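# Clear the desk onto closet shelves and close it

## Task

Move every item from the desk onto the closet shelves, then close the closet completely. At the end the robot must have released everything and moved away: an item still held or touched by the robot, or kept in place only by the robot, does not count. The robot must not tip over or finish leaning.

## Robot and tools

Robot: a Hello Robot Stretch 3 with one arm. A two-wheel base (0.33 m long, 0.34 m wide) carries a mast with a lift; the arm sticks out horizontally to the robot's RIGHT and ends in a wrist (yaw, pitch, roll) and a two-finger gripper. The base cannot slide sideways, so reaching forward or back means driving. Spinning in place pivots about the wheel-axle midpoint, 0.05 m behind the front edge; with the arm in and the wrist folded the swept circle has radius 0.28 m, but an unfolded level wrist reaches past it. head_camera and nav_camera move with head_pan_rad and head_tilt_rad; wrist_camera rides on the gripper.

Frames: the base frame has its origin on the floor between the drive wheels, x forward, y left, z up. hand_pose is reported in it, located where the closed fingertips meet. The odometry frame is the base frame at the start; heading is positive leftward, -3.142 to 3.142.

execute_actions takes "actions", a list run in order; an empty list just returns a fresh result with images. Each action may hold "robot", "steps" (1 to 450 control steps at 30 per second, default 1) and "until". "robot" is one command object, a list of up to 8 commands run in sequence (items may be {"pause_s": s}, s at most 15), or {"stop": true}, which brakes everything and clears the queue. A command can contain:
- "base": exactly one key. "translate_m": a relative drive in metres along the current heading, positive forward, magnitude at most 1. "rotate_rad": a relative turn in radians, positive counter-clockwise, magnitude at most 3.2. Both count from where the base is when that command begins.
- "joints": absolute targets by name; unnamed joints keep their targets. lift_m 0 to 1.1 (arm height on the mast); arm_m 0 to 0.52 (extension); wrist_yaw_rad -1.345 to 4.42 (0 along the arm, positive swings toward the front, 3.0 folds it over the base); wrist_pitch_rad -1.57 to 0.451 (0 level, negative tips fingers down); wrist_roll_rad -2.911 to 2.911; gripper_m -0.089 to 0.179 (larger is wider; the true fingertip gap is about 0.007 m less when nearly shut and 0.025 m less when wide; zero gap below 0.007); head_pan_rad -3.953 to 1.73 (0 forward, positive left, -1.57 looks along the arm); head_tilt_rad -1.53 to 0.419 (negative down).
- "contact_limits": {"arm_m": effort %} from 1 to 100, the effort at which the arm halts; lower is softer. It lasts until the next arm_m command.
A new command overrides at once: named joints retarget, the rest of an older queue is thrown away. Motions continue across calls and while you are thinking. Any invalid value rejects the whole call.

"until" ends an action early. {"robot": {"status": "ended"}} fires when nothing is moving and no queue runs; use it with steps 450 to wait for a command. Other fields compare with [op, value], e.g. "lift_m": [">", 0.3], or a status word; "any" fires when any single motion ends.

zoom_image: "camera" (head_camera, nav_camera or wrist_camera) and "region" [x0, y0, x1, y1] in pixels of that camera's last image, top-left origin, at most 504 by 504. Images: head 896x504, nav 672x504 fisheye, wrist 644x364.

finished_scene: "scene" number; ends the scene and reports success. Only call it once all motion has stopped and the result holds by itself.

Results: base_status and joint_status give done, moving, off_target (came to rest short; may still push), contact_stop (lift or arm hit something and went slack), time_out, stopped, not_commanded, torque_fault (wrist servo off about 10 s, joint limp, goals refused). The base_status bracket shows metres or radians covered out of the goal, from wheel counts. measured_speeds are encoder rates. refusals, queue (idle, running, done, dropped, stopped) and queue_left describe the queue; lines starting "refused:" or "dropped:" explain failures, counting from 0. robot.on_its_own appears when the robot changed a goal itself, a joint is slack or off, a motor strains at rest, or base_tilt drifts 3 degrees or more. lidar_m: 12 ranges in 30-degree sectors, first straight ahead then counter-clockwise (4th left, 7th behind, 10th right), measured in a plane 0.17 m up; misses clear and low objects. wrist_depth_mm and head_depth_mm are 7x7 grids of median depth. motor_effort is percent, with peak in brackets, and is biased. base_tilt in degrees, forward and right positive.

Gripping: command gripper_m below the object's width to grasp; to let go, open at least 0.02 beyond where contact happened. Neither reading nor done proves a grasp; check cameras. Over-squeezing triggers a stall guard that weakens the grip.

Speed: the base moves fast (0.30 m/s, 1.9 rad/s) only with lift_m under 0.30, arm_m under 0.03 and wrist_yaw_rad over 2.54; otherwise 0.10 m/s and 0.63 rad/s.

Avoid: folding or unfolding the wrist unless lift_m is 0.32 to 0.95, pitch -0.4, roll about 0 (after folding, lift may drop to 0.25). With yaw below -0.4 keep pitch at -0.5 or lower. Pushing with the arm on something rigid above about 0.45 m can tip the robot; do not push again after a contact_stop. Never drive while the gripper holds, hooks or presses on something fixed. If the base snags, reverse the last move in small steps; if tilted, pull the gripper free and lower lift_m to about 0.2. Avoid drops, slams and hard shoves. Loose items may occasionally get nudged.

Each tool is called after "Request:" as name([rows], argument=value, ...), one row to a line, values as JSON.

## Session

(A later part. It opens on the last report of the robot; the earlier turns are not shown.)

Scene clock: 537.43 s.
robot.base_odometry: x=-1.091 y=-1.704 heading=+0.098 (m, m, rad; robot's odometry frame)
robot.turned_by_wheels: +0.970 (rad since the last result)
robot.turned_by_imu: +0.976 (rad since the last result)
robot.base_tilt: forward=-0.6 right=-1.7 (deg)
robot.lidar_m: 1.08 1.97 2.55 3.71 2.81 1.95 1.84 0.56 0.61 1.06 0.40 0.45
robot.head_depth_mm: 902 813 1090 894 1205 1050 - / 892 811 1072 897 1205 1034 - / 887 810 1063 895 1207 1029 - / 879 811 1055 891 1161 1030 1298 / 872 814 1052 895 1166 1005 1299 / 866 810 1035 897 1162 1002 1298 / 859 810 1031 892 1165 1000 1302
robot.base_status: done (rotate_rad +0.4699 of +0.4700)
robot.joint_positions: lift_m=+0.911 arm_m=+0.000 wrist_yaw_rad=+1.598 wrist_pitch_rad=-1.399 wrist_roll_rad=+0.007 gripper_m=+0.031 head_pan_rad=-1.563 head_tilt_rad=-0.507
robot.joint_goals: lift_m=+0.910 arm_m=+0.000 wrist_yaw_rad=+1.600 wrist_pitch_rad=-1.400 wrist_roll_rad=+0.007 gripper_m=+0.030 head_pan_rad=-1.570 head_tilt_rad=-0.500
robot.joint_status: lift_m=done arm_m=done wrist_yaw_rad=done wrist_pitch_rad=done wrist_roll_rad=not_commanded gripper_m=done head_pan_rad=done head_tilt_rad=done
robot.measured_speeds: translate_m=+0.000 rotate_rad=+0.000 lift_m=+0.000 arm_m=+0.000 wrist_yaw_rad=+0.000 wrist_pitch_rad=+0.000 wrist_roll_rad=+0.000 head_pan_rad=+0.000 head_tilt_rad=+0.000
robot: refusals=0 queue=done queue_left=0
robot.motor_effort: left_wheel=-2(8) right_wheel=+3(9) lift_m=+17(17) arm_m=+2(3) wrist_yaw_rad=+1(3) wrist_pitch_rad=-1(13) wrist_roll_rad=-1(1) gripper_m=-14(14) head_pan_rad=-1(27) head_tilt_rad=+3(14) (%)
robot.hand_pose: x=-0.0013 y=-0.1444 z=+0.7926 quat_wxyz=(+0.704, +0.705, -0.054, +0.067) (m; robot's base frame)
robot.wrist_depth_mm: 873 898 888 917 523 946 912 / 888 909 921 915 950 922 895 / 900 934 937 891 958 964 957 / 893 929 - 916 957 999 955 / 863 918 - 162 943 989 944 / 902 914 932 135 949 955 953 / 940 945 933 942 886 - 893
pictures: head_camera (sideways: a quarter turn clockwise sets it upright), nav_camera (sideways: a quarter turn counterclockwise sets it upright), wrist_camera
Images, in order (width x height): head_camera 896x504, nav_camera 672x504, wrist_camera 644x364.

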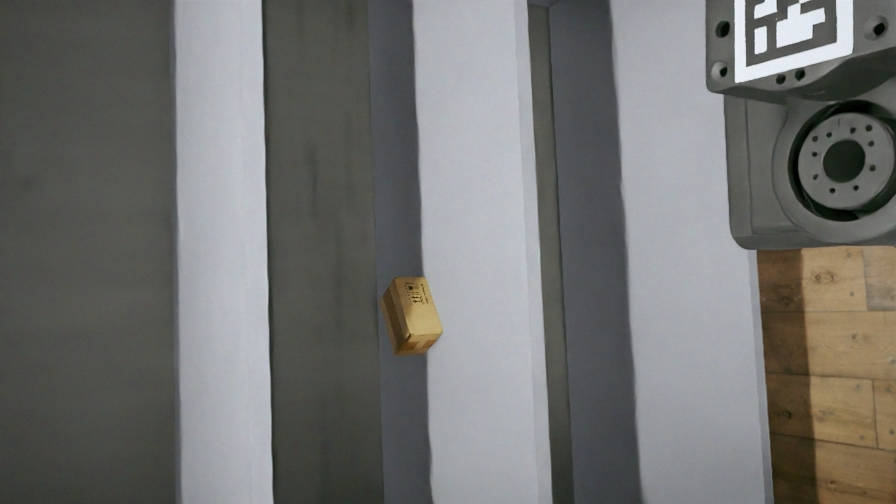

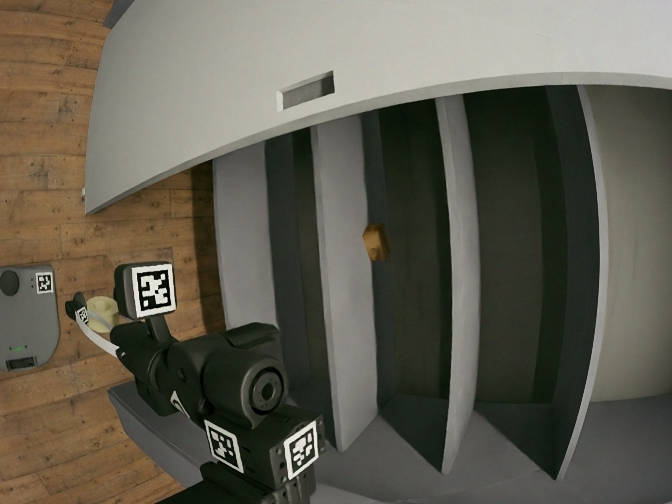

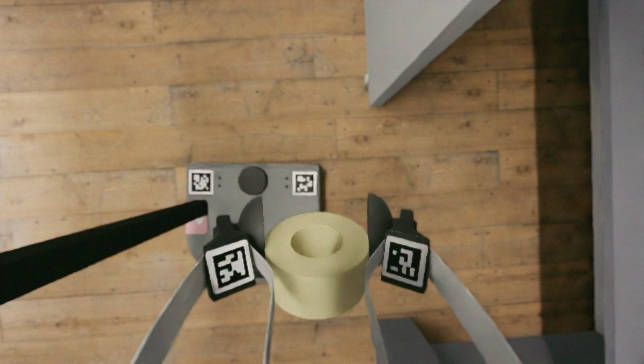

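Request:
execute_actions([
  {"robot":[{"base":{"translate_m":-0.03},"joints":{"wrist_yaw_rad":-0.05}},{"joints":{"wrist_pitch_rad":-0.3,"lift_m":0.89}},{"joints":{"arm_m":0.43}}],"steps":450,"until":{"robot":{"status":"ended"}}},
  {"steps":15},
])

Scene clock: 549.13 s.
robot.base_odometry: x=-1.121 y=-1.707 heading=+0.098 (m, m, rad; robot's odometry frame)
robot.turned_by_wheels: +0.000 (rad since the last result)
robot.turned_by_imu: +0.001 (rad since the last result)
robot.base_tilt: forward=-0.5 right=-1.7 (deg)
robot.lidar_m: 1.04 2.00 2.60 3.24 2.75 1.92 1.81 0.53 0.57 1.06 0.41 0.45
robot.head_depth_mm: 904 809 1084 984 - 1051 1277 / 893 809 1045 836 1197 1031 1305 / 888 806 1040 823 1199 1036 1297 / 888 808 1040 822 1209 1034 1297 / 875 809 1046 893 1163 1007 1298 / 871 807 1034 892 1169 1004 1298 / 865 811 1030 895 1165 1006 1304
robot.base_status: done (translate_m -0.0300 of -0.0300)
robot.joint_positions: lift_m=+0.890 arm_m=+0.430 wrist_yaw_rad=-0.049 wrist_pitch_rad=-0.322 wrist_roll_rad=+0.007 gripper_m=+0.031 head_pan_rad=-1.563 head_tilt_rad=-0.507
robot.joint_goals: lift_m=+0.890 arm_m=+0.430 wrist_yaw_rad=-0.050 wrist_pitch_rad=-0.300 wrist_roll_rad=+0.007 gripper_m=+0.030 head_pan_rad=-1.570 head_tilt_rad=-0.500
robot.joint_status: lift_m=done arm_m=done wrist_yaw_rad=done wrist_pitch_rad=done wrist_roll_rad=not_commanded gripper_m=done head_pan_rad=done head_tilt_rad=done
robot.measured_speeds: translate_m=+0.000 rotate_rad=+0.000 lift_m=+0.000 arm_m=+0.000 wrist_yaw_rad=+0.000 wrist_pitch_rad=+0.000 wrist_roll_rad=+0.000 head_pan_rad=+0.000 head_tilt_rad=+0.000
robot: refusals=0 queue=done queue_left=0
robot.motor_effort: left_wheel=-2(8) right_wheel=+2(4) lift_m=+17(17) arm_m=+4(4) wrist_yaw_rad=-1(2) wrist_pitch_rad=+13(13) wrist_roll_rad=-1(1) gripper_m=-14(13) head_pan_rad=-2(3) head_tilt_rad=+3(1) (%)
robot.hand_pose: x=-0.0330 y=-0.8098 z=+0.9254 quat_wxyz=(+0.693, +0.096, -0.703, -0.131) (m; robot's base frame)
robot.wrist_depth_mm: 303 313 328 346 361 371 384 / 331 339 358 370 383 401 410 / 353 370 387 398 422 443 440 / 366 377 377 378 380 375 377 / 281 231 269 164 303 295 295 / 230 226 231 135 235 245 243 / 208 207 207 207 206 205 205
pictures: head_camera (sideways: a quarter turn clockwise sets it upright), nav_camera (sideways: a quarter turn counterclockwise sets it upright), wrist_camera
Images, in order (width x height): head_camera 896x504, nav_camera 672x504, wrist_camera 644x364.

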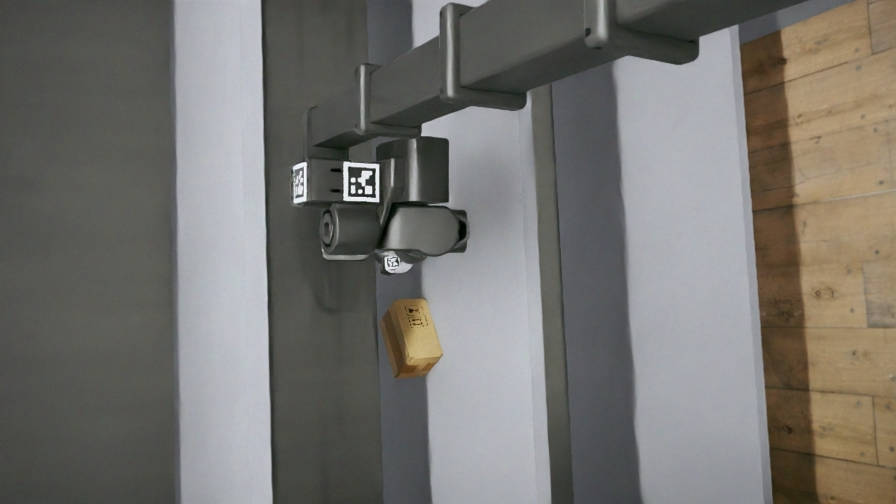

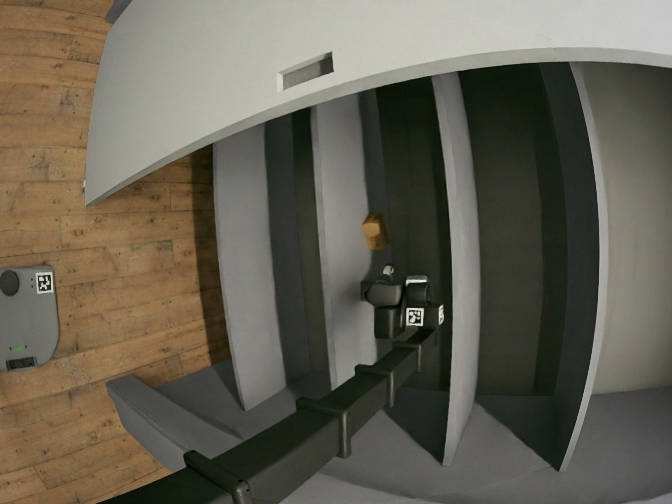

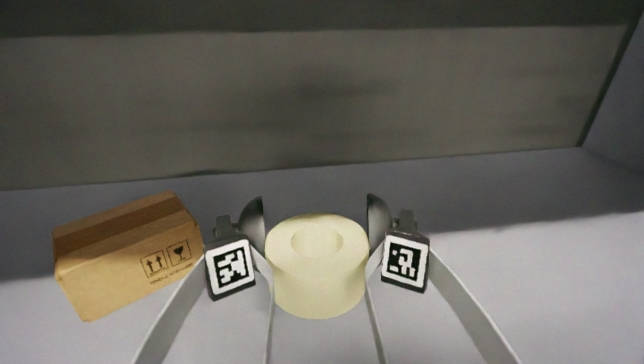

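Request:
execute_actions([
  {"robot":[{"joints":{"wrist_yaw_rad":-0.15}},{"joints":{"lift_m":0.832}},{"joints":{"gripper_m":0.085}},{"joints":{"arm_m":0.0}}],"steps":450,"until":{"robot":{"status":"ended"}}},
  {"steps":15},
])

Scene clock: 559.03 s.
robot.base_odometry: x=-1.121 y=-1.707 heading=+0.098 (m, m, rad; robot's odometry frame)
robot.turned_by_wheels: +0.000 (rad since the last result)
robot.turned_by_imu: +0.001 (rad since the last result)
robot.base_tilt: forward=-0.6 right=-1.7 (deg)
robot.lidar_m: 1.04 2.00 2.60 3.27 2.75 1.92 1.81 0.53 0.57 1.06 0.41 0.45
robot.head_depth_mm: 905 813 1081 895 1198 1071 1287 / 898 811 1079 894 1203 1046 1326 / 890 809 1069 895 1204 1011 - / 882 813 1058 896 1201 1058 1293 / 874 813 1046 895 1167 1010 1286 / 870 808 1036 892 1162 1004 1300 / 863 812 1030 894 1163 1005 1298
robot.base_status: done (translate_m -0.0300 of -0.0300)
robot.joint_positions: lift_m=+0.833 arm_m=+0.000 wrist_yaw_rad=-0.149 wrist_pitch_rad=-0.320 wrist_roll_rad=+0.007 gripper_m=+0.085 head_pan_rad=-1.563 head_tilt_rad=-0.507
robot.joint_goals: lift_m=+0.832 arm_m=+0.000 wrist_yaw_rad=-0.150 wrist_pitch_rad=-0.300 wrist_roll_rad=+0.007 gripper_m=+0.085 head_pan_rad=-1.570 head_tilt_rad=-0.500
robot.joint_status: lift_m=done arm_m=done wrist_yaw_rad=done wrist_pitch_rad=done wrist_roll_rad=not_commanded gripper_m=done head_pan_rad=done head_tilt_rad=done
robot.measured_speeds: translate_m=+0.000 rotate_rad=+0.000 lift_m=+0.000 arm_m=+0.000 wrist_yaw_rad=+0.000 wrist_pitch_rad=+0.000 wrist_roll_rad=+0.000 head_pan_rad=+0.000 head_tilt_rad=+0.000
robot: refusals=0 queue=done queue_left=0
robot.motor_effort: left_wheel=-3(2) right_wheel=+2(2) lift_m=+17(18) arm_m=-4(6) wrist_yaw_rad=-2(1) wrist_pitch_rad=+12(12) wrist_roll_rad=-1(1) gripper_m=+0(98) head_pan_rad=-3(2) head_tilt_rad=+2(2) (%)
robot.hand_pose: x=-0.0564 y=-0.3784 z=+0.8678 quat_wxyz=(+0.685, +0.060, -0.707, -0.165) (m; robot's base frame)
robot.wrist_depth_mm: 620 648 697 729 773 543 416 / 631 570 563 611 614 528 420 / 384 412 453 856 790 558 429 / 772 810 891 952 904 591 437 / 790 790 815 784 793 600 442 / 650 643 622 645 820 583 361 / 542 574 945 - 999 705 368
pictures: head_camera (sideways: a quarter turn clockwise sets it upright), nav_camera (sideways: a quarter turn counterclockwise sets it upright), wrist_camera
Images, in order (width x height): head_camera 896x504, nav_camera 672x504, wrist_camera 644x364.

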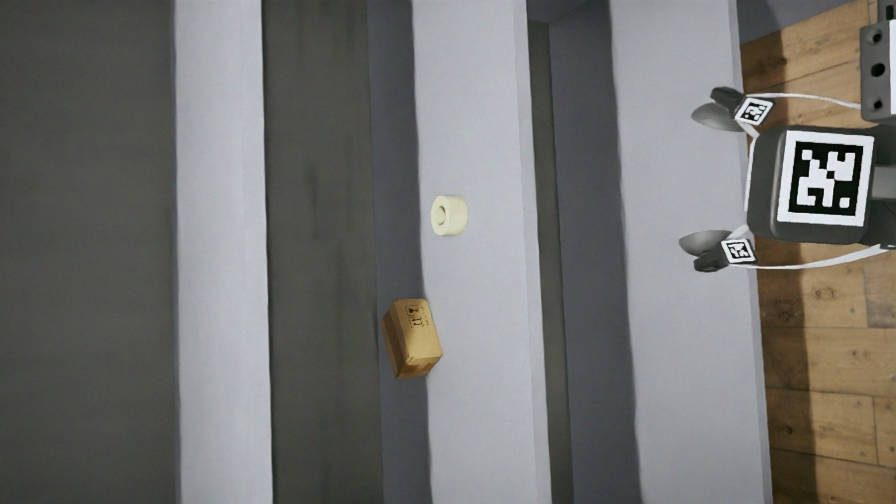

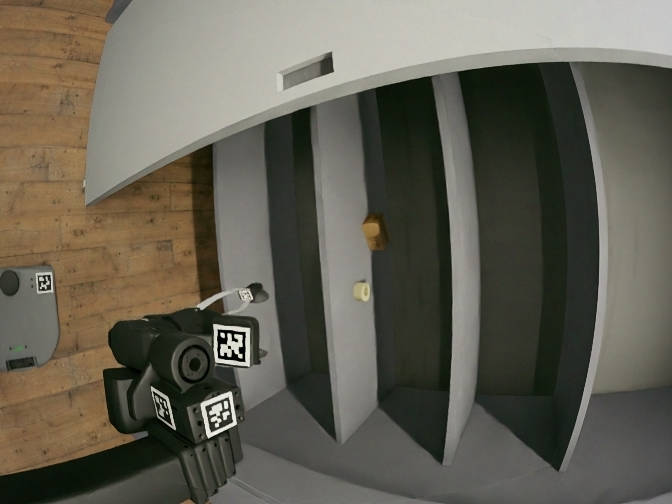

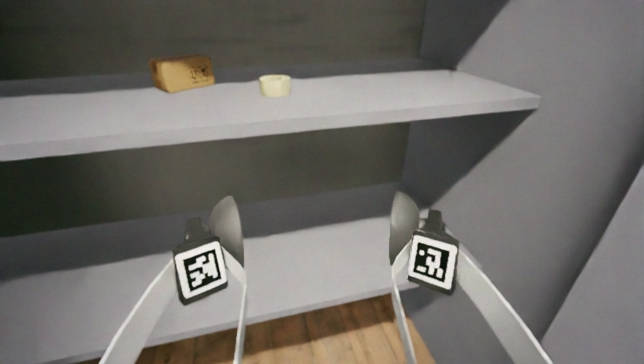

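Request:
execute_actions([
  {"robot":[{"joints":{"wrist_pitch_rad":-1.4,"gripper_m":0.0}},{"joints":{"wrist_yaw_rad":1.7}},{"base":{"rotate_rad":1.9},"joints":{"head_pan_rad":0,"head_tilt_rad":-0.5}},{"joints":{"wrist_pitch_rad":-0.4}},{"joints":{"wrist_yaw_rad":3.0}},{"joints":{"lift_m":0.27}},{"base":{"translate_m":1.0}},{"base":{"translate_m":0.9}}],"steps":450,"until":{"robot":{"status":"ended"}}},
  {"steps":450,"until":{"robot":{"status":"ended"}}},
  {"steps":10},
])

Scene clock: 592.57 s.
robot.base_odometry: x=-1.907 y=+0.022 heading=+1.997 (m, m, rad; robot's odometry frame)
robot.turned_by_wheels: +1.900 (rad since the last result)
robot.turned_by_imu: +1.925 (rad since the last result)
robot.base_tilt: forward=-0.5 right=-1.8 (deg)
robot.lidar_m: 1.66 1.48 1.28 1.28 1.53 2.15 2.15 2.54 2.46 2.47 2.16 1.47
robot.head_depth_mm: 1512 1611 1232 1981 1900 1552 1297 / 1546 1626 1233 2029 1921 1553 1299 / 1584 1657 1882 2102 1908 1545 1298 / 1635 1708 1940 2166 1904 1545 1298 / 1662 1755 2005 2213 1924 1541 1296 / 1730 1794 2037 2200 1904 1546 1301 / 1761 1843 1656 2285 1921 1540 1290
robot.base_status: done (translate_m +0.9000 of +0.9000)
robot.joint_positions: lift_m=+0.270 arm_m=+0.000 wrist_yaw_rad=+2.999 wrist_pitch_rad=-0.418 wrist_roll_rad=+0.007 gripper_m=+0.000 head_pan_rad=-0.007 head_tilt_rad=-0.506
robot.joint_goals: lift_m=+0.270 arm_m=+0.000 wrist_yaw_rad=+3.000 wrist_pitch_rad=-0.400 wrist_roll_rad=+0.007 gripper_m=+0.000 head_pan_rad=+0.000 head_tilt_rad=-0.500
robot.joint_status: lift_m=done arm_m=done wrist_yaw_rad=done wrist_pitch_rad=done wrist_roll_rad=not_commanded gripper_m=done head_pan_rad=done head_tilt_rad=done
robot.measured_speeds: translate_m=+0.000 rotate_rad=+0.000 lift_m=+0.000 arm_m=+0.000 wrist_yaw_rad=+0.000 wrist_pitch_rad=+0.000 wrist_roll_rad=+0.000 head_pan_rad=+0.000 head_tilt_rad=+0.000
robot: refusals=0 queue=done queue_left=0
robot.motor_effort: left_wheel=-3(8) right_wheel=+3(9) lift_m=+17(13) arm_m=-2(2) wrist_yaw_rad=+0(2) wrist_pitch_rad=+11(10) wrist_roll_rad=-1(1) gripper_m=-2(100) head_pan_rad=+3(28) head_tilt_rad=+2(3) (%)
robot.hand_pose: x=+0.0107 y=+0.0767 z=+0.2831 quat_wxyz=(+0.197, +0.703, +0.097, +0.677) (m; robot's base frame)
robot.wrist_depth_mm: - - - - - - - / - - - - - - - / 891 859 891 851 868 879 872 / 678 675 674 680 674 665 661 / 557 546 - - 540 552 535 / 468 497 - - 469 468 468 / - - - - 407 403 402
pictures: head_camera (sideways: a quarter turn clockwise sets it upright), nav_camera (sideways: a quarter turn counterclockwise sets it upright), wrist_camera
Images, in order (width x height): head_camera 896x504, nav_camera 672x504, wrist_camera 644x364.

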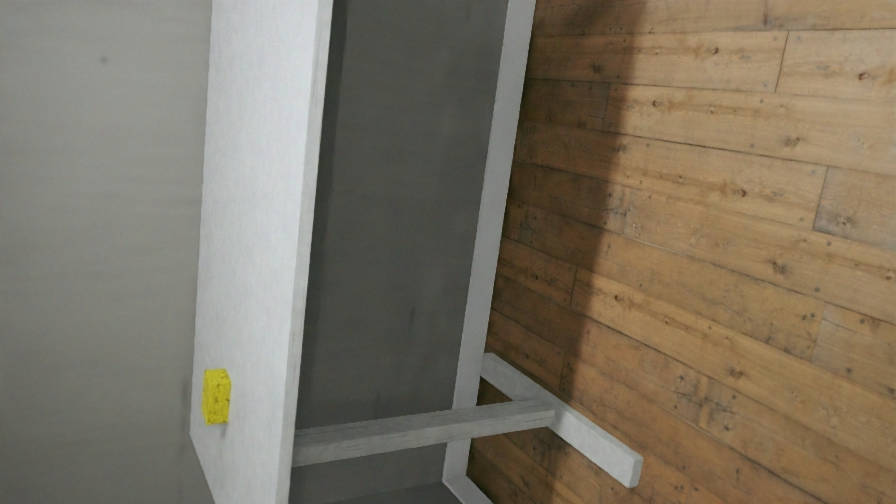

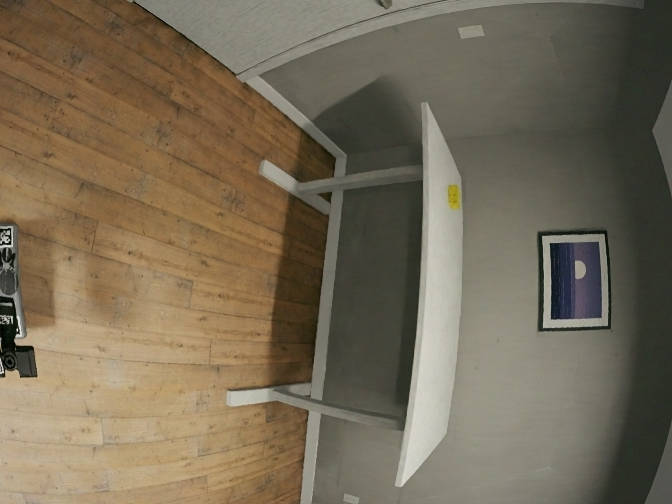

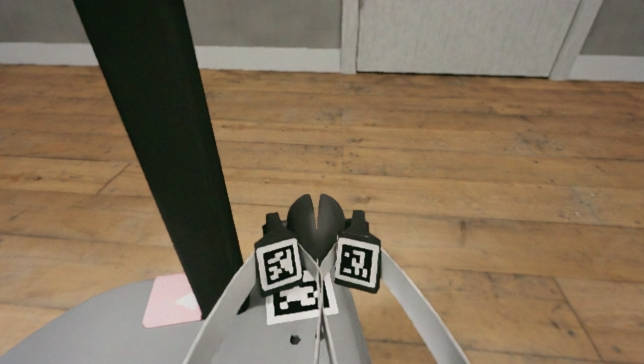

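Request:
execute_actions([
  {"robot":[{"base":{"rotate_rad":0.44},"joints":{"lift_m":0.9}},{"base":{"translate_m":0.85}},{"base":{"rotate_rad":0.75},"joints":{"wrist_yaw_rad":1.6,"head_pan_rad":-1.4,"head_tilt_rad":-0.6}},{"joints":{"lift_m":1.1,"wrist_pitch_rad":-0.2}},{"joints":{"wrist_yaw_rad":0.0,"gripper_m":0.17}}],"steps":450,"until":{"robot":{"status":"ended"}}},
  {"steps":450,"until":{"robot":{"status":"ended"}}},
  {"steps":10},
])

Scene clock: 620.80 s.
robot.base_odometry: x=-2.554 y=+0.573 heading=-3.096 (m, m, rad; robot's odometry frame)
robot.turned_by_wheels: +1.190 (rad since the last result)
robot.turned_by_imu: +1.202 (rad since the last result)
robot.base_tilt: forward=-0.5 right=-1.7 (deg)
robot.lidar_m: 0.73 0.74 0.95 2.15 2.84 3.22 3.02 1.23 1.22 1.23 0.83 0.80
robot.head_depth_mm: - - - - - 1405 1233 / 1019 1056 883 - 1635 1446 1247 / 1033 1104 860 587 1623 1461 1243 / 1035 1132 722 587 1634 1445 1241 / 1043 1126 786 586 1634 1457 1235 / 1050 1129 792 586 1111 1318 1213 / 1052 1134 796 586 1651 1442 1237
robot.base_status: done (rotate_rad +0.7499 of +0.7500)
robot.joint_positions: lift_m=+1.099 arm_m=+0.000 wrist_yaw_rad=+0.003 wrist_pitch_rad=-0.220 wrist_roll_rad=+0.007 gripper_m=+0.170 head_pan_rad=-1.393 head_tilt_rad=-0.592
robot.joint_goals: lift_m=+1.100 arm_m=+0.000 wrist_yaw_rad=+0.000 wrist_pitch_rad=-0.200 wrist_roll_rad=+0.007 gripper_m=+0.170 head_pan_rad=-1.400 head_tilt_rad=-0.600
robot.joint_status: lift_m=done arm_m=done wrist_yaw_rad=done wrist_pitch_rad=done wrist_roll_rad=not_commanded gripper_m=done head_pan_rad=done head_tilt_rad=done
robot.measured_speeds: translate_m=+0.000 rotate_rad=+0.000 lift_m=+0.000 arm_m=+0.000 wrist_yaw_rad=+0.000 wrist_pitch_rad=+0.000 wrist_roll_rad=+0.000 head_pan_rad=+0.000 head_tilt_rad=+0.000
robot: refusals=0 queue=done queue_left=0
robot.motor_effort: left_wheel=-3(10) right_wheel=+3(8) lift_m=+43(44) arm_m=-3(3) wrist_yaw_rad=-2(2) wrist_pitch_rad=+11(14) wrist_roll_rad=-1(1) gripper_m=+1(100) head_pan_rad=-1(30) head_tilt_rad=-2(13) (%)
robot.hand_pose: x=-0.0209 y=-0.3902 z=+1.1588 quat_wxyz=(+0.701, +0.078, -0.705, -0.077) (m; robot's base frame)
robot.wrist_depth_mm: 790 808 835 886 901 937 970 / 833 867 900 935 990 - - / 904 908 961 - - - - / 930 728 706 708 721 705 699 / 527 564 522 520 524 558 522 / 437 408 416 417 419 396 416 / 345 348 345 347 341 345 342
pictures: head_camera (sideways: a quarter turn clockwise sets it upright), nav_camera (sideways: a quarter turn counterclockwise sets it upright), wrist_camera
Images, in order (width x height): head_camera 896x504, nav_camera 672x504, wrist_camera 644x364.

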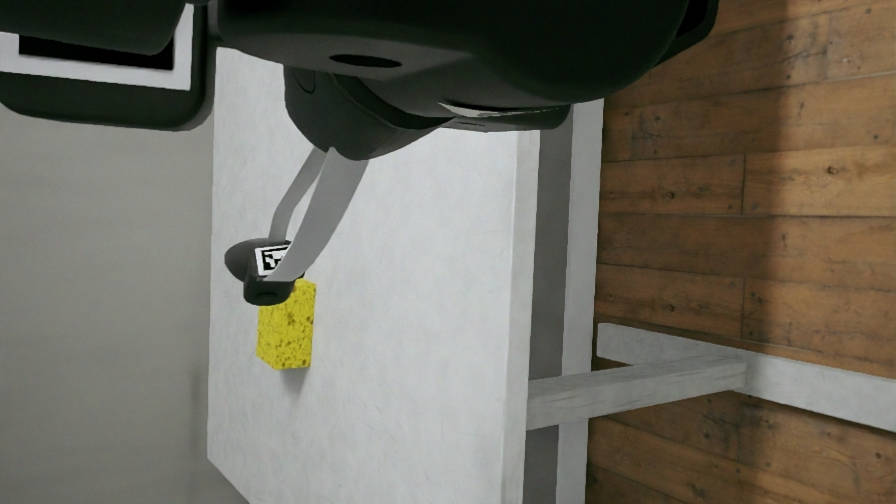

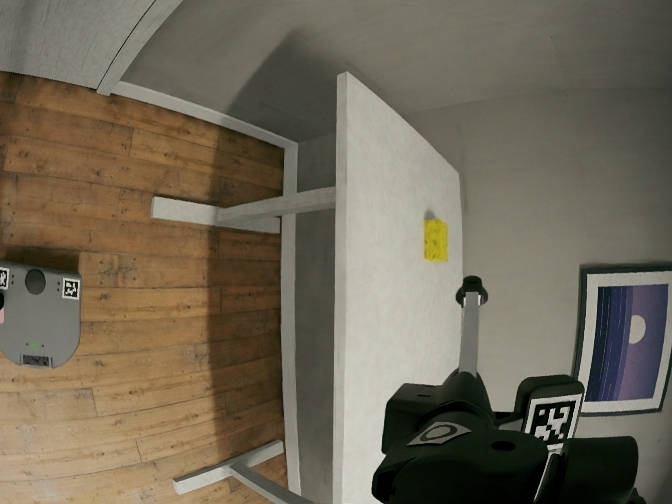

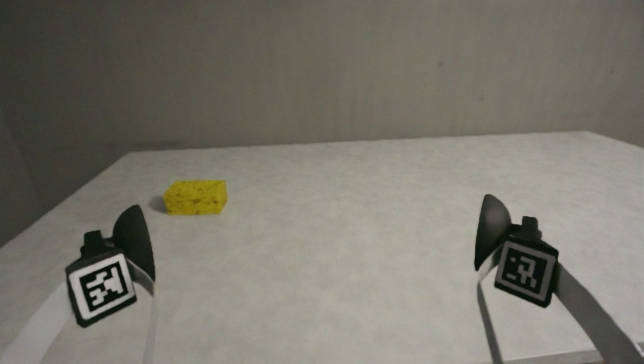

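Request:
execute_actions([
  {"robot":[{"base":{"translate_m":0.23},"joints":{"arm_m":0.32,"wrist_pitch_rad":-0.3}},{"joints":{"lift_m":0.97}}],"steps":450,"until":{"robot":{"status":"ended"}}},
  {"steps":15},
])

Scene clock: 628.63 s.
robot.base_odometry: x=-2.784 y=+0.562 heading=-3.096 (m, m, rad; robot's odometry frame)
robot.turned_by_wheels: +0.000 (rad since the last result)
robot.turned_by_imu: +0.003 (rad since the last result)
robot.base_tilt: forward=-0.5 right=-1.8 (deg)
robot.lidar_m: 0.50 0.51 0.65 1.49 2.90 3.48 3.24 1.38 1.29 0.76 0.82 0.56
robot.head_depth_mm: 1003 1061 - 587 1596 1445 1233 / 1008 1088 - 588 1602 1441 1236 / 1011 1087 756 586 1614 1450 1234 / 1020 1092 795 585 1053 1342 1214 / 1027 1110 793 585 1616 1447 1228 / 1027 1144 1236 587 1626 1449 1238 / 1027 1147 1262 1317 1345 1390 1243
robot.base_status: done (translate_m +0.2300 of +0.2300)
robot.joint_positions: lift_m=+0.971 arm_m=+0.320 wrist_yaw_rad=+0.001 wrist_pitch_rad=-0.314 wrist_roll_rad=+0.007 gripper_m=+0.170 head_pan_rad=-1.393 head_tilt_rad=-0.592
robot.joint_goals: lift_m=+0.970 arm_m=+0.320 wrist_yaw_rad=+0.000 wrist_pitch_rad=-0.300 wrist_roll_rad=+0.007 gripper_m=+0.170 head_pan_rad=-1.400 head_tilt_rad=-0.600
robot.joint_status: lift_m=done arm_m=done wrist_yaw_rad=done wrist_pitch_rad=done wrist_roll_rad=not_commanded gripper_m=done head_pan_rad=done head_tilt_rad=done
robot.measured_speeds: translate_m=+0.000 rotate_rad=+0.000 lift_m=+0.000 arm_m=+0.000 wrist_yaw_rad=+0.000 wrist_pitch_rad=+0.000 wrist_roll_rad=+0.000 head_pan_rad=+0.000 head_tilt_rad=+0.000
robot: refusals=0 queue=done queue_left=0
robot.motor_effort: left_wheel=-3(3) right_wheel=+2(8) lift_m=+17(40) arm_m=+4(5) wrist_yaw_rad=-1(3) wrist_pitch_rad=+9(11) wrist_roll_rad=-1(1) gripper_m=+1(1) head_pan_rad=-3(2) head_tilt_rad=-3(3) (%)
robot.hand_pose: x=-0.0212 y=-0.7008 z=+1.0071 quat_wxyz=(+0.696, +0.111, -0.701, -0.111) (m; robot's base frame)
robot.wrist_depth_mm: 525 533 548 582 582 612 626 / 560 563 599 616 631 645 666 / 611 450 459 455 453 452 449 / 328 328 310 243 322 325 322 / 255 269 252 247 253 263 253 / 216 202 207 208 206 200 206 / 170 176 176 177 175 175 174
pictures: head_camera (sideways: a quarter turn clockwise sets it upright), nav_camera (sideways: a quarter turn counterclockwise sets it upright), wrist_camera
Images, in order (width x height): head_camera 896x504, nav_camera 672x504, wrist_camera 644x364.

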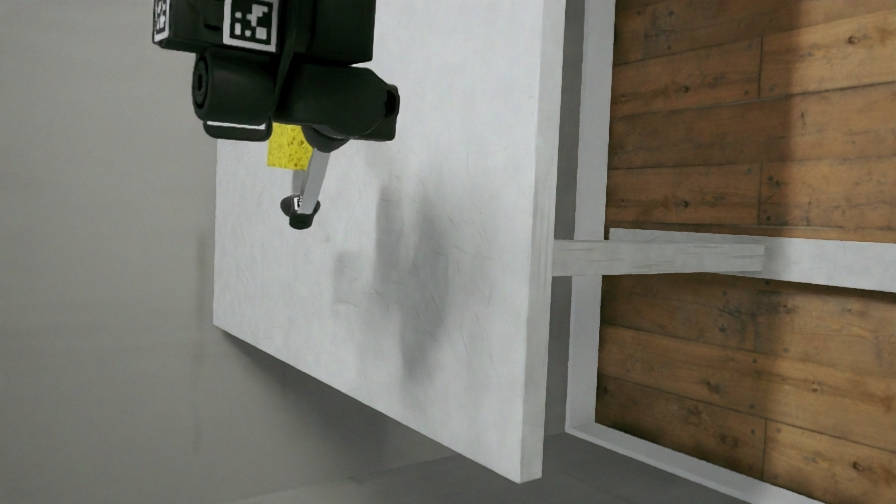

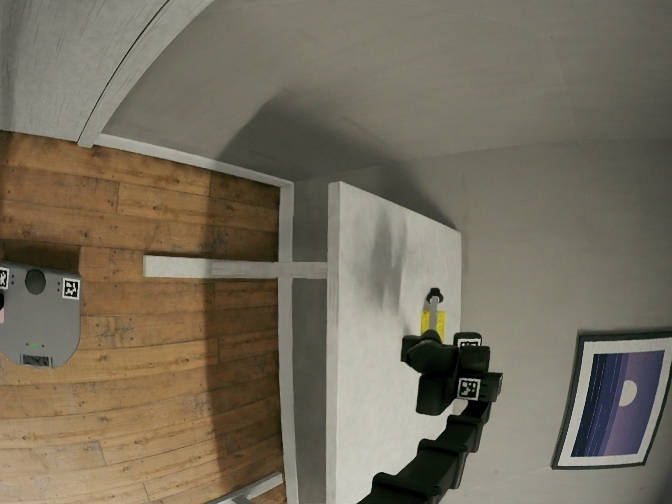

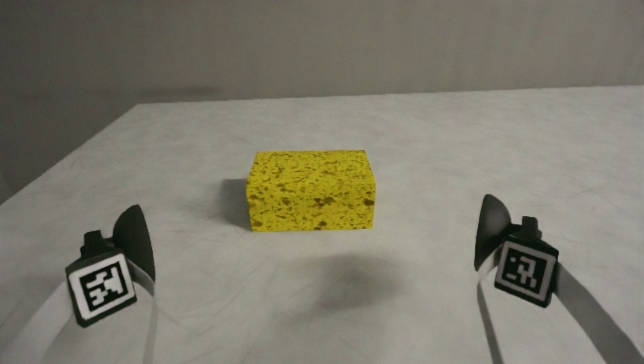

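Request:
execute_actions([
  {"robot":[{"joints":{"lift_m":0.93}},{"joints":{"arm_m":0.44}},{"joints":{"gripper_m":0.07}},{"joints":{"lift_m":1.02}},{"joints":{"arm_m":0.0}}],"steps":450,"until":{"robot":{"status":"ended"}}},
  {"steps":25},
])

Scene clock: 641.93 s.
robot.base_odometry: x=-2.784 y=+0.562 heading=-3.096 (m, m, rad; robot's odometry frame)
robot.turned_by_wheels: +0.000 (rad since the last result)
robot.turned_by_imu: +0.002 (rad since the last result)
robot.base_tilt: forward=-0.6 right=-1.7 (deg)
robot.lidar_m: 0.50 0.51 0.65 1.49 2.90 3.50 3.25 1.38 1.30 0.76 0.82 0.55
robot.head_depth_mm: 998 1075 838 - - - - / 1005 1082 831 - - - - / 1013 1083 796 386 1604 1444 1239 / 1023 1091 793 587 1064 1341 1217 / 1024 1112 794 586 1619 1443 1237 / 1030 1135 1239 586 1625 1442 1237 / 1039 1146 1270 1314 1352 1376 1239
robot.base_status: done (translate_m +0.2300 of +0.2300)
robot.joint_positions: lift_m=+1.019 arm_m=+0.000 wrist_yaw_rad=+0.000 wrist_pitch_rad=-0.316 wrist_roll_rad=+0.007 gripper_m=+0.071 head_pan_rad=-1.393 head_tilt_rad=-0.592
robot.joint_goals: lift_m=+1.020 arm_m=+0.000 wrist_yaw_rad=+0.000 wrist_pitch_rad=-0.300 wrist_roll_rad=+0.007 gripper_m=+0.070 head_pan_rad=-1.400 head_tilt_rad=-0.600
robot.joint_status: lift_m=done arm_m=done wrist_yaw_rad=done wrist_pitch_rad=done wrist_roll_rad=not_commanded gripper_m=done head_pan_rad=done head_tilt_rad=done
robot.measured_speeds: translate_m=+0.000 rotate_rad=+0.000 lift_m=+0.000 arm_m=+0.000 wrist_yaw_rad=+0.000 wrist_pitch_rad=+0.000 wrist_roll_rad=+0.000 head_pan_rad=+0.000 head_tilt_rad=+0.000
robot: refusals=0 queue=done queue_left=0
robot.motor_effort: left_wheel=-3(3) right_wheel=+2(2) lift_m=+43(46) arm_m=-2(4) wrist_yaw_rad=-1(1) wrist_pitch_rad=+9(9) wrist_roll_rad=-1(1) gripper_m=-22(100) head_pan_rad=-1(2) head_tilt_rad=-3(2) (%)
robot.hand_pose: x=-0.0215 y=-0.3815 z=+1.0557 quat_wxyz=(+0.696, +0.111, -0.701, -0.112) (m; robot's base frame)
robot.wrist_depth_mm: 744 797 831 853 892 916 945 / 739 881 877 892 906 980 954 / 755 919 596 592 594 573 584 / 733 426 170 157 397 422 419 / 634 334 130 130 129 328 327 / 273 276 142 140 145 285 290 / 245 252 811 - - - -
pictures: head_camera (sideways: a quarter turn clockwise sets it upright), nav_camera (sideways: a quarter turn counterclockwise sets it upright), wrist_camera
Images, in order (width x height): head_camera 896x504, nav_camera 672x504, wrist_camera 644x364.

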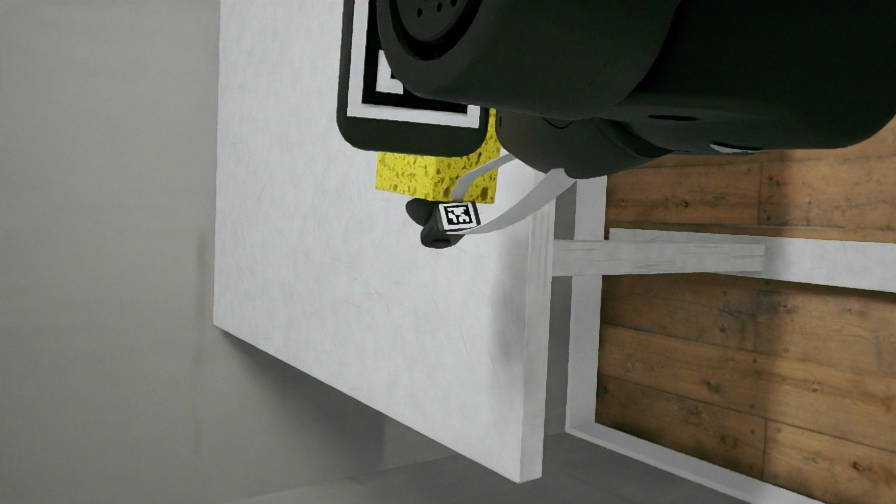

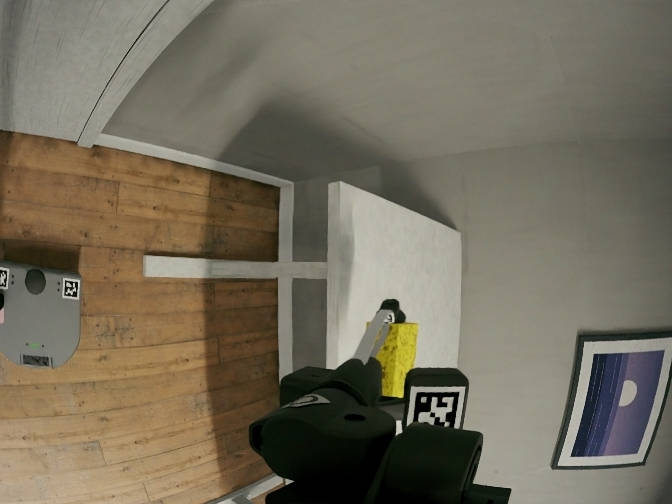

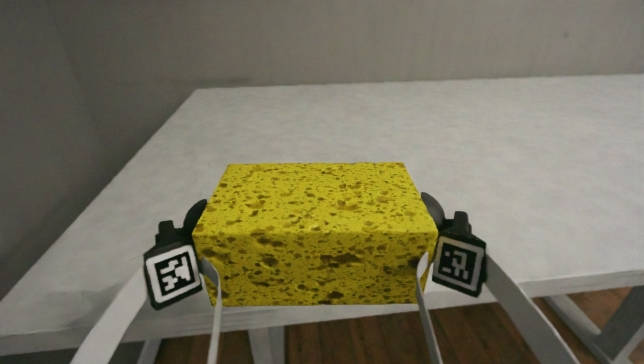

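Request:
execute_actions([
  {"robot":[{"base":{"translate_m":-0.3}},{"base":{"rotate_rad":1.92},"joints":{"head_pan_rad":0,"head_tilt_rad":-0.4}},{"base":{"translate_m":1.0},"joints":{"wrist_pitch_rad":-1.4,"lift_m":0.8}},{"base":{"translate_m":0.9},"joints":{"wrist_yaw_rad":1.6}}],"steps":450,"until":{"robot":{"status":"ended"}}},
  {"steps":450,"until":{"robot":{"status":"ended"}}},
  {"steps":30},
])

Scene clock: 679.33 s.
robot.base_odometry: x=-1.754 y=-1.178 heading=-1.176 (m, m, rad; robot's odometry frame)
robot.turned_by_wheels: +1.920 (rad since the last result)
robot.turned_by_imu: +1.942 (rad since the last result)
robot.base_tilt: forward=-0.5 right=-1.7 (deg)
robot.lidar_m: 0.94 1.22 1.95 2.46 2.86 2.65 2.62 1.51 1.31 1.31 1.52 0.95
robot.head_depth_mm: 753 810 870 940 1020 1156 1357 / 775 832 887 955 1039 1148 1272 / 1434 1492 1608 1760 1620 1627 1318 / 1466 1555 1656 1796 1932 1691 1392 / 1471 1579 1688 1848 2026 1696 1381 / 1505 1626 1735 1873 2007 1690 1383 / 1545 1673 1794 1946 2109 1600 1376
robot.base_status: done (translate_m +0.9000 of +0.9000)
robot.joint_positions: lift_m=+0.801 arm_m=+0.000 wrist_yaw_rad=+1.597 wrist_pitch_rad=-1.398 wrist_roll_rad=+0.007 gripper_m=+0.071 head_pan_rad=-0.007 head_tilt_rad=-0.408
robot.joint_goals: lift_m=+0.800 arm_m=+0.000 wrist_yaw_rad=+1.600 wrist_pitch_rad=-1.400 wrist_roll_rad=+0.007 gripper_m=+0.070 head_pan_rad=+0.000 head_tilt_rad=-0.400
robot.joint_status: lift_m=done arm_m=done wrist_yaw_rad=done wrist_pitch_rad=done wrist_roll_rad=not_commanded gripper_m=done head_pan_rad=done head_tilt_rad=done
robot.measured_speeds: translate_m=+0.000 rotate_rad=+0.000 lift_m=+0.000 arm_m=+0.000 wrist_yaw_rad=+0.000 wrist_pitch_rad=+0.000 wrist_roll_rad=+0.000 head_pan_rad=+0.000 head_tilt_rad=+0.000
robot: refusals=0 queue=done queue_left=0
robot.motor_effort: left_wheel=-2(8) right_wheel=+2(6) lift_m=+17(41) arm_m=-2(3) wrist_yaw_rad=+1(1) wrist_pitch_rad=-1(10) wrist_roll_rad=-1(1) gripper_m=-22(22) head_pan_rad=+1(31) head_tilt_rad=+2(14) (%)
robot.hand_pose: x=-0.0010 y=-0.1450 z=+0.6827 quat_wxyz=(+0.704, +0.705, -0.054, +0.068) (m; robot's base frame)
robot.wrist_depth_mm: 797 787 801 823 840 834 822 / 794 799 813 825 847 836 829 / 794 811 806 839 868 835 858 / 792 805 158 159 819 862 867 / 841 - 130 129 129 876 857 / 799 799 140 141 144 878 883 / 827 830 823 862 843 849 881
pictures: head_camera (sideways: a quarter turn clockwise sets it upright), nav_camera (sideways: a quarter turn counterclockwise sets it upright), wrist_camera
Images, in order (width x height): head_camera 896x504, nav_camera 672x504, wrist_camera 644x364.

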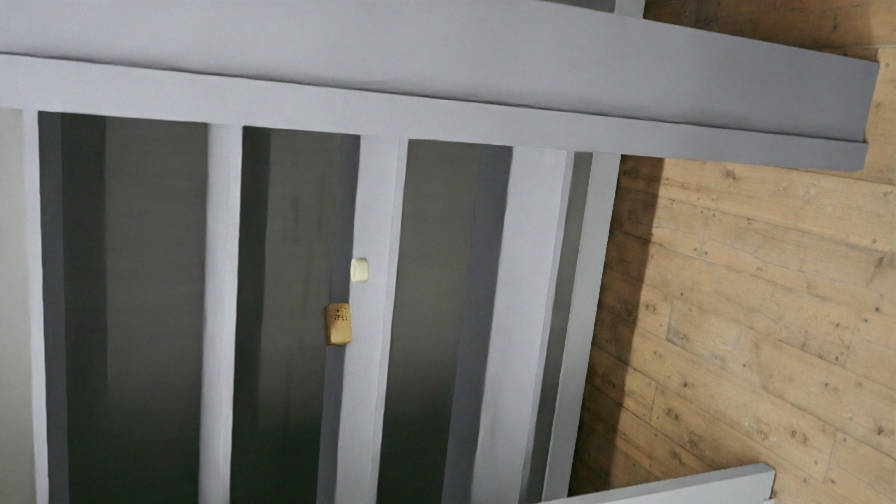

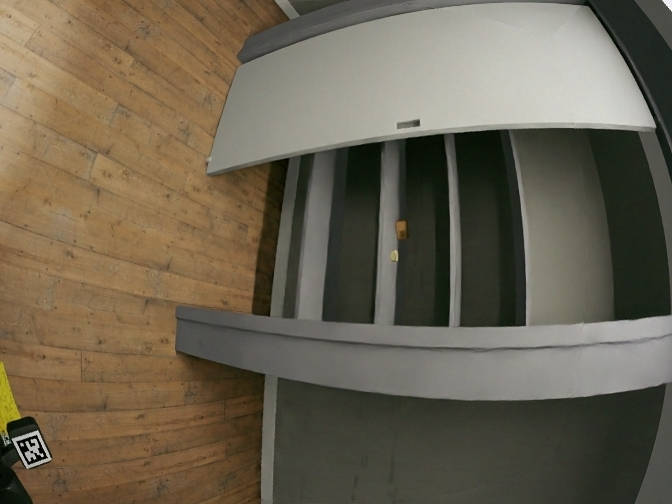

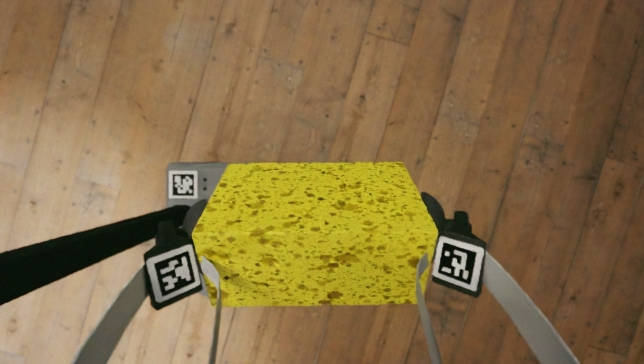

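Request:
execute_actions([
  {"robot":[{"base":{"rotate_rad":0.43}},{"base":{"translate_m":0.76}},{"base":{"rotate_rad":0.78},"joints":{"head_pan_rad":-1.57,"head_tilt_rad":-0.6}}],"steps":450,"until":{"robot":{"status":"ended"}}},
  {"steps":450,"until":{"robot":{"status":"ended"}}},
  {"steps":10},
])

Scene clock: 696.13 s.
robot.base_odometry: x=-1.196 y=-1.694 heading=+0.034 (m, m, rad; robot's odometry frame)
robot.turned_by_wheels: +1.210 (rad since the last result)
robot.turned_by_imu: +1.221 (rad since the last result)
robot.base_tilt: forward=-0.5 right=-1.8 (deg)
robot.lidar_m: 1.13 2.01 2.58 3.66 2.77 1.92 1.80 0.56 0.56 1.11 0.46 0.51
robot.head_depth_mm: 933 1058 1050 1190 1136 1369 1263 / 928 1051 1054 1289 1130 1455 1311 / 919 1039 1049 1290 1130 1416 - / 908 1027 1052 874 1129 1410 1261 / 902 1017 1003 876 1131 1415 1239 / 892 1012 1052 882 1131 1417 1237 / 883 1001 1050 874 1141 1387 1237
robot.base_status: done (rotate_rad +0.7799 of +0.7800)
robot.joint_positions: lift_m=+0.801 arm_m=+0.000 wrist_yaw_rad=+1.598 wrist_pitch_rad=-1.399 wrist_roll_rad=+0.007 gripper_m=+0.071 head_pan_rad=-1.563 head_tilt_rad=-0.592
robot.joint_goals: lift_m=+0.800 arm_m=+0.000 wrist_yaw_rad=+1.600 wrist_pitch_rad=-1.400 wrist_roll_rad=+0.007 gripper_m=+0.070 head_pan_rad=-1.570 head_tilt_rad=-0.600
robot.joint_status: lift_m=done arm_m=done wrist_yaw_rad=done wrist_pitch_rad=done wrist_roll_rad=not_commanded gripper_m=done head_pan_rad=done head_tilt_rad=done
robot.measured_speeds: translate_m=+0.000 rotate_rad=+0.000 lift_m=+0.000 arm_m=+0.000 wrist_yaw_rad=+0.000 wrist_pitch_rad=+0.000 wrist_roll_rad=+0.000 head_pan_rad=+0.000 head_tilt_rad=+0.000
robot: refusals=0 queue=done queue_left=0
robot.motor_effort: left_wheel=-2(7) right_wheel=+2(7) lift_m=+17(17) arm_m=-2(2) wrist_yaw_rad=+0(1) wrist_pitch_rad=-1(1) wrist_roll_rad=-1(1) gripper_m=-22(22) head_pan_rad=-2(28) head_tilt_rad=-3(15) (%)
robot.hand_pose: x=-0.0013 y=-0.1450 z=+0.6826 quat_wxyz=(+0.704, +0.705, -0.054, +0.067) (m; robot's base frame)
robot.wrist_depth_mm: 785 805 811 822 647 832 850 / 804 804 816 825 824 868 862 / 812 794 802 820 836 843 871 / 826 822 159 158 843 882 845 / 797 - 130 129 129 868 864 / 831 816 140 140 145 852 864 / 829 832 826 841 842 869 851
pictures: head_camera (sideways: a quarter turn clockwise sets it upright), nav_camera (sideways: a quarter turn counterclockwise sets it upright), wrist_camera
Images, in order (width x height): head_camera 896x504, nav_camera 672x504, wrist_camera 644x364.

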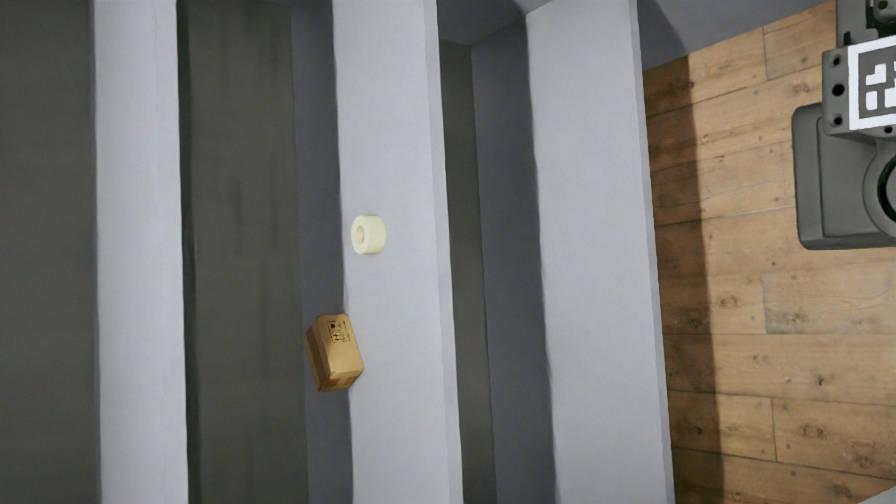

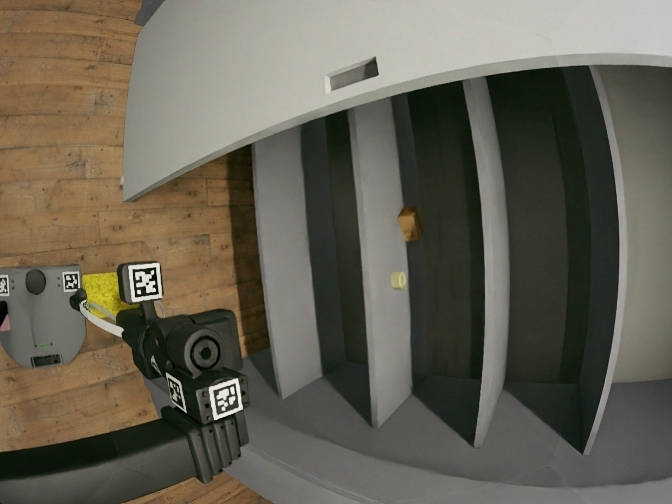

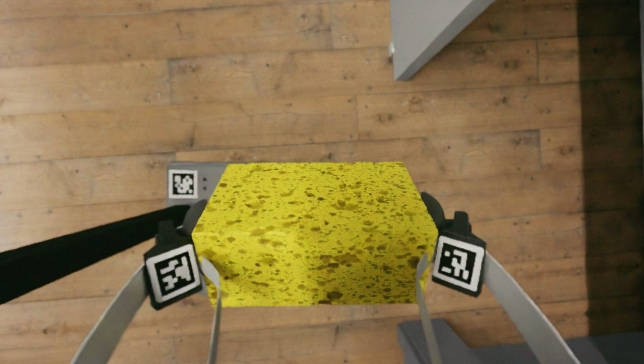

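Request:
execute_actions([
  {"robot":[{"base":{"translate_m":0.04},"joints":{"wrist_yaw_rad":0.0,"lift_m":0.6}},{"joints":{"wrist_pitch_rad":-0.3}},{"joints":{"arm_m":0.25}}],"steps":450,"until":{"robot":{"status":"ended"}}},
  {"steps":15},
])

Scene clock: 708.60 s.
robot.base_odometry: x=-1.156 y=-1.693 heading=+0.034 (m, m, rad; robot's odometry frame)
robot.turned_by_wheels: +0.000 (rad since the last result)
robot.turned_by_imu: +0.002 (rad since the last result)
robot.base_tilt: forward=-0.5 right=-1.7 (deg)
robot.lidar_m: 1.10 1.96 2.54 3.20 2.84 1.96 1.84 0.59 0.60 1.11 0.44 0.51
robot.head_depth_mm: 927 1057 1045 1283 1132 1405 1250 / 922 1050 1045 1279 1130 1490 - / 911 1037 1056 1283 1134 - 1228 / 901 1026 1049 873 1165 1415 1235 / 896 1019 956 880 1132 1403 1227 / 886 1015 1052 877 1124 1361 1229 / 886 994 1053 871 1133 1378 1215
robot.base_status: done (translate_m +0.0400 of +0.0400)
robot.joint_positions: lift_m=+0.601 arm_m=+0.250 wrist_yaw_rad=+0.001 wrist_pitch_rad=-0.321 wrist_roll_rad=+0.007 gripper_m=+0.071 head_pan_rad=-1.563 head_tilt_rad=-0.592
robot.joint_goals: lift_m=+0.600 arm_m=+0.250 wrist_yaw_rad=+0.000 wrist_pitch_rad=-0.300 wrist_roll_rad=+0.007 gripper_m=+0.070 head_pan_rad=-1.570 head_tilt_rad=-0.600
robot.joint_status: lift_m=done arm_m=done wrist_yaw_rad=done wrist_pitch_rad=done wrist_roll_rad=not_commanded gripper_m=done head_pan_rad=done head_tilt_rad=done
robot.measured_speeds: translate_m=+0.000 rotate_rad=+0.000 lift_m=+0.000 arm_m=+0.000 wrist_yaw_rad=+0.000 wrist_pitch_rad=+0.000 wrist_roll_rad=+0.000 head_pan_rad=+0.000 head_tilt_rad=+0.000
robot: refusals=0 queue=done queue_left=0
robot.motor_effort: left_wheel=-3(6) right_wheel=+2(6) lift_m=+17(17) arm_m=+3(4) wrist_yaw_rad=-2(3) wrist_pitch_rad=+12(13) wrist_roll_rad=-1(1) gripper_m=-22(21) head_pan_rad=-2(2) head_tilt_rad=-3(3) (%)
robot.hand_pose: x=-0.0212 y=-0.6301 z=+0.6356 quat_wxyz=(+0.696, +0.113, -0.700, -0.113) (m; robot's base frame)
robot.wrist_depth_mm: 489 509 519 545 557 575 484 / 527 544 568 575 600 619 498 / 570 598 614 622 650 653 490 / 567 554 169 158 529 553 491 / 435 432 130 130 129 430 427 / 359 365 142 141 144 346 368 / 306 316 323 733 737 761 517
pictures: head_camera (sideways: a quarter turn clockwise sets it upright), nav_camera (sideways: a quarter turn counterclockwise sets it upright), wrist_camera
Images, in order (width x height): head_camera 896x504, nav_camera 672x504, wrist_camera 644x364.

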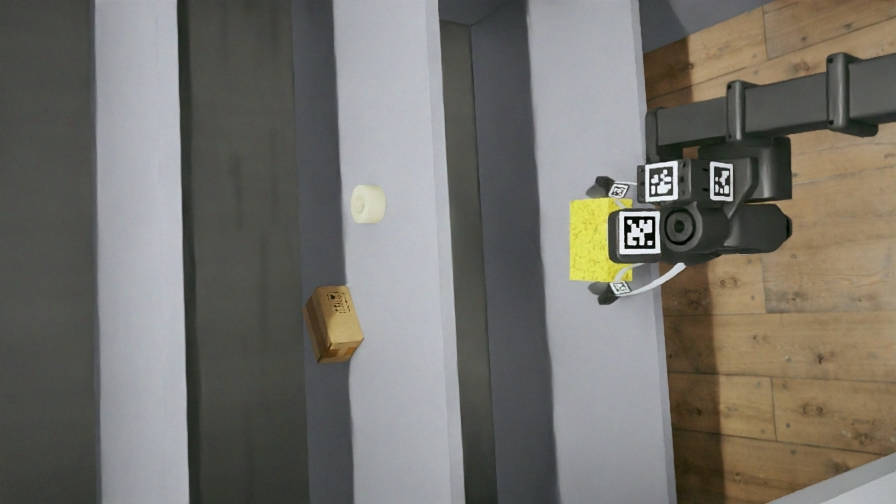

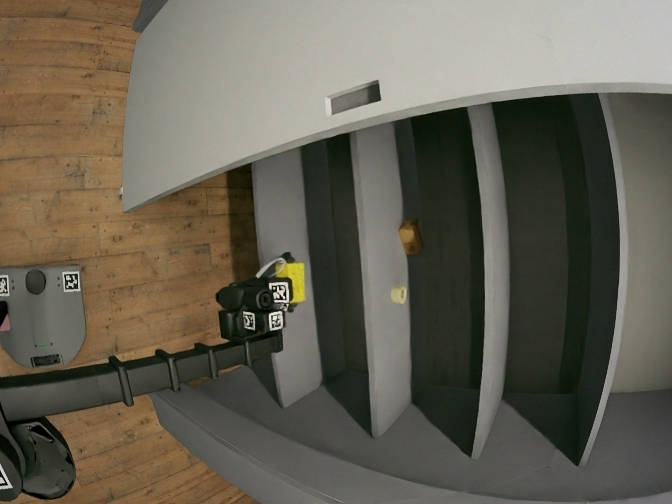

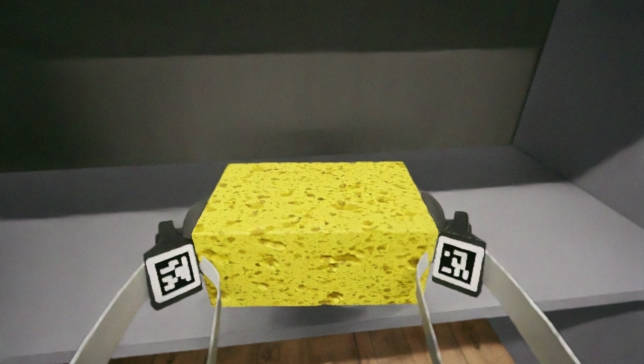

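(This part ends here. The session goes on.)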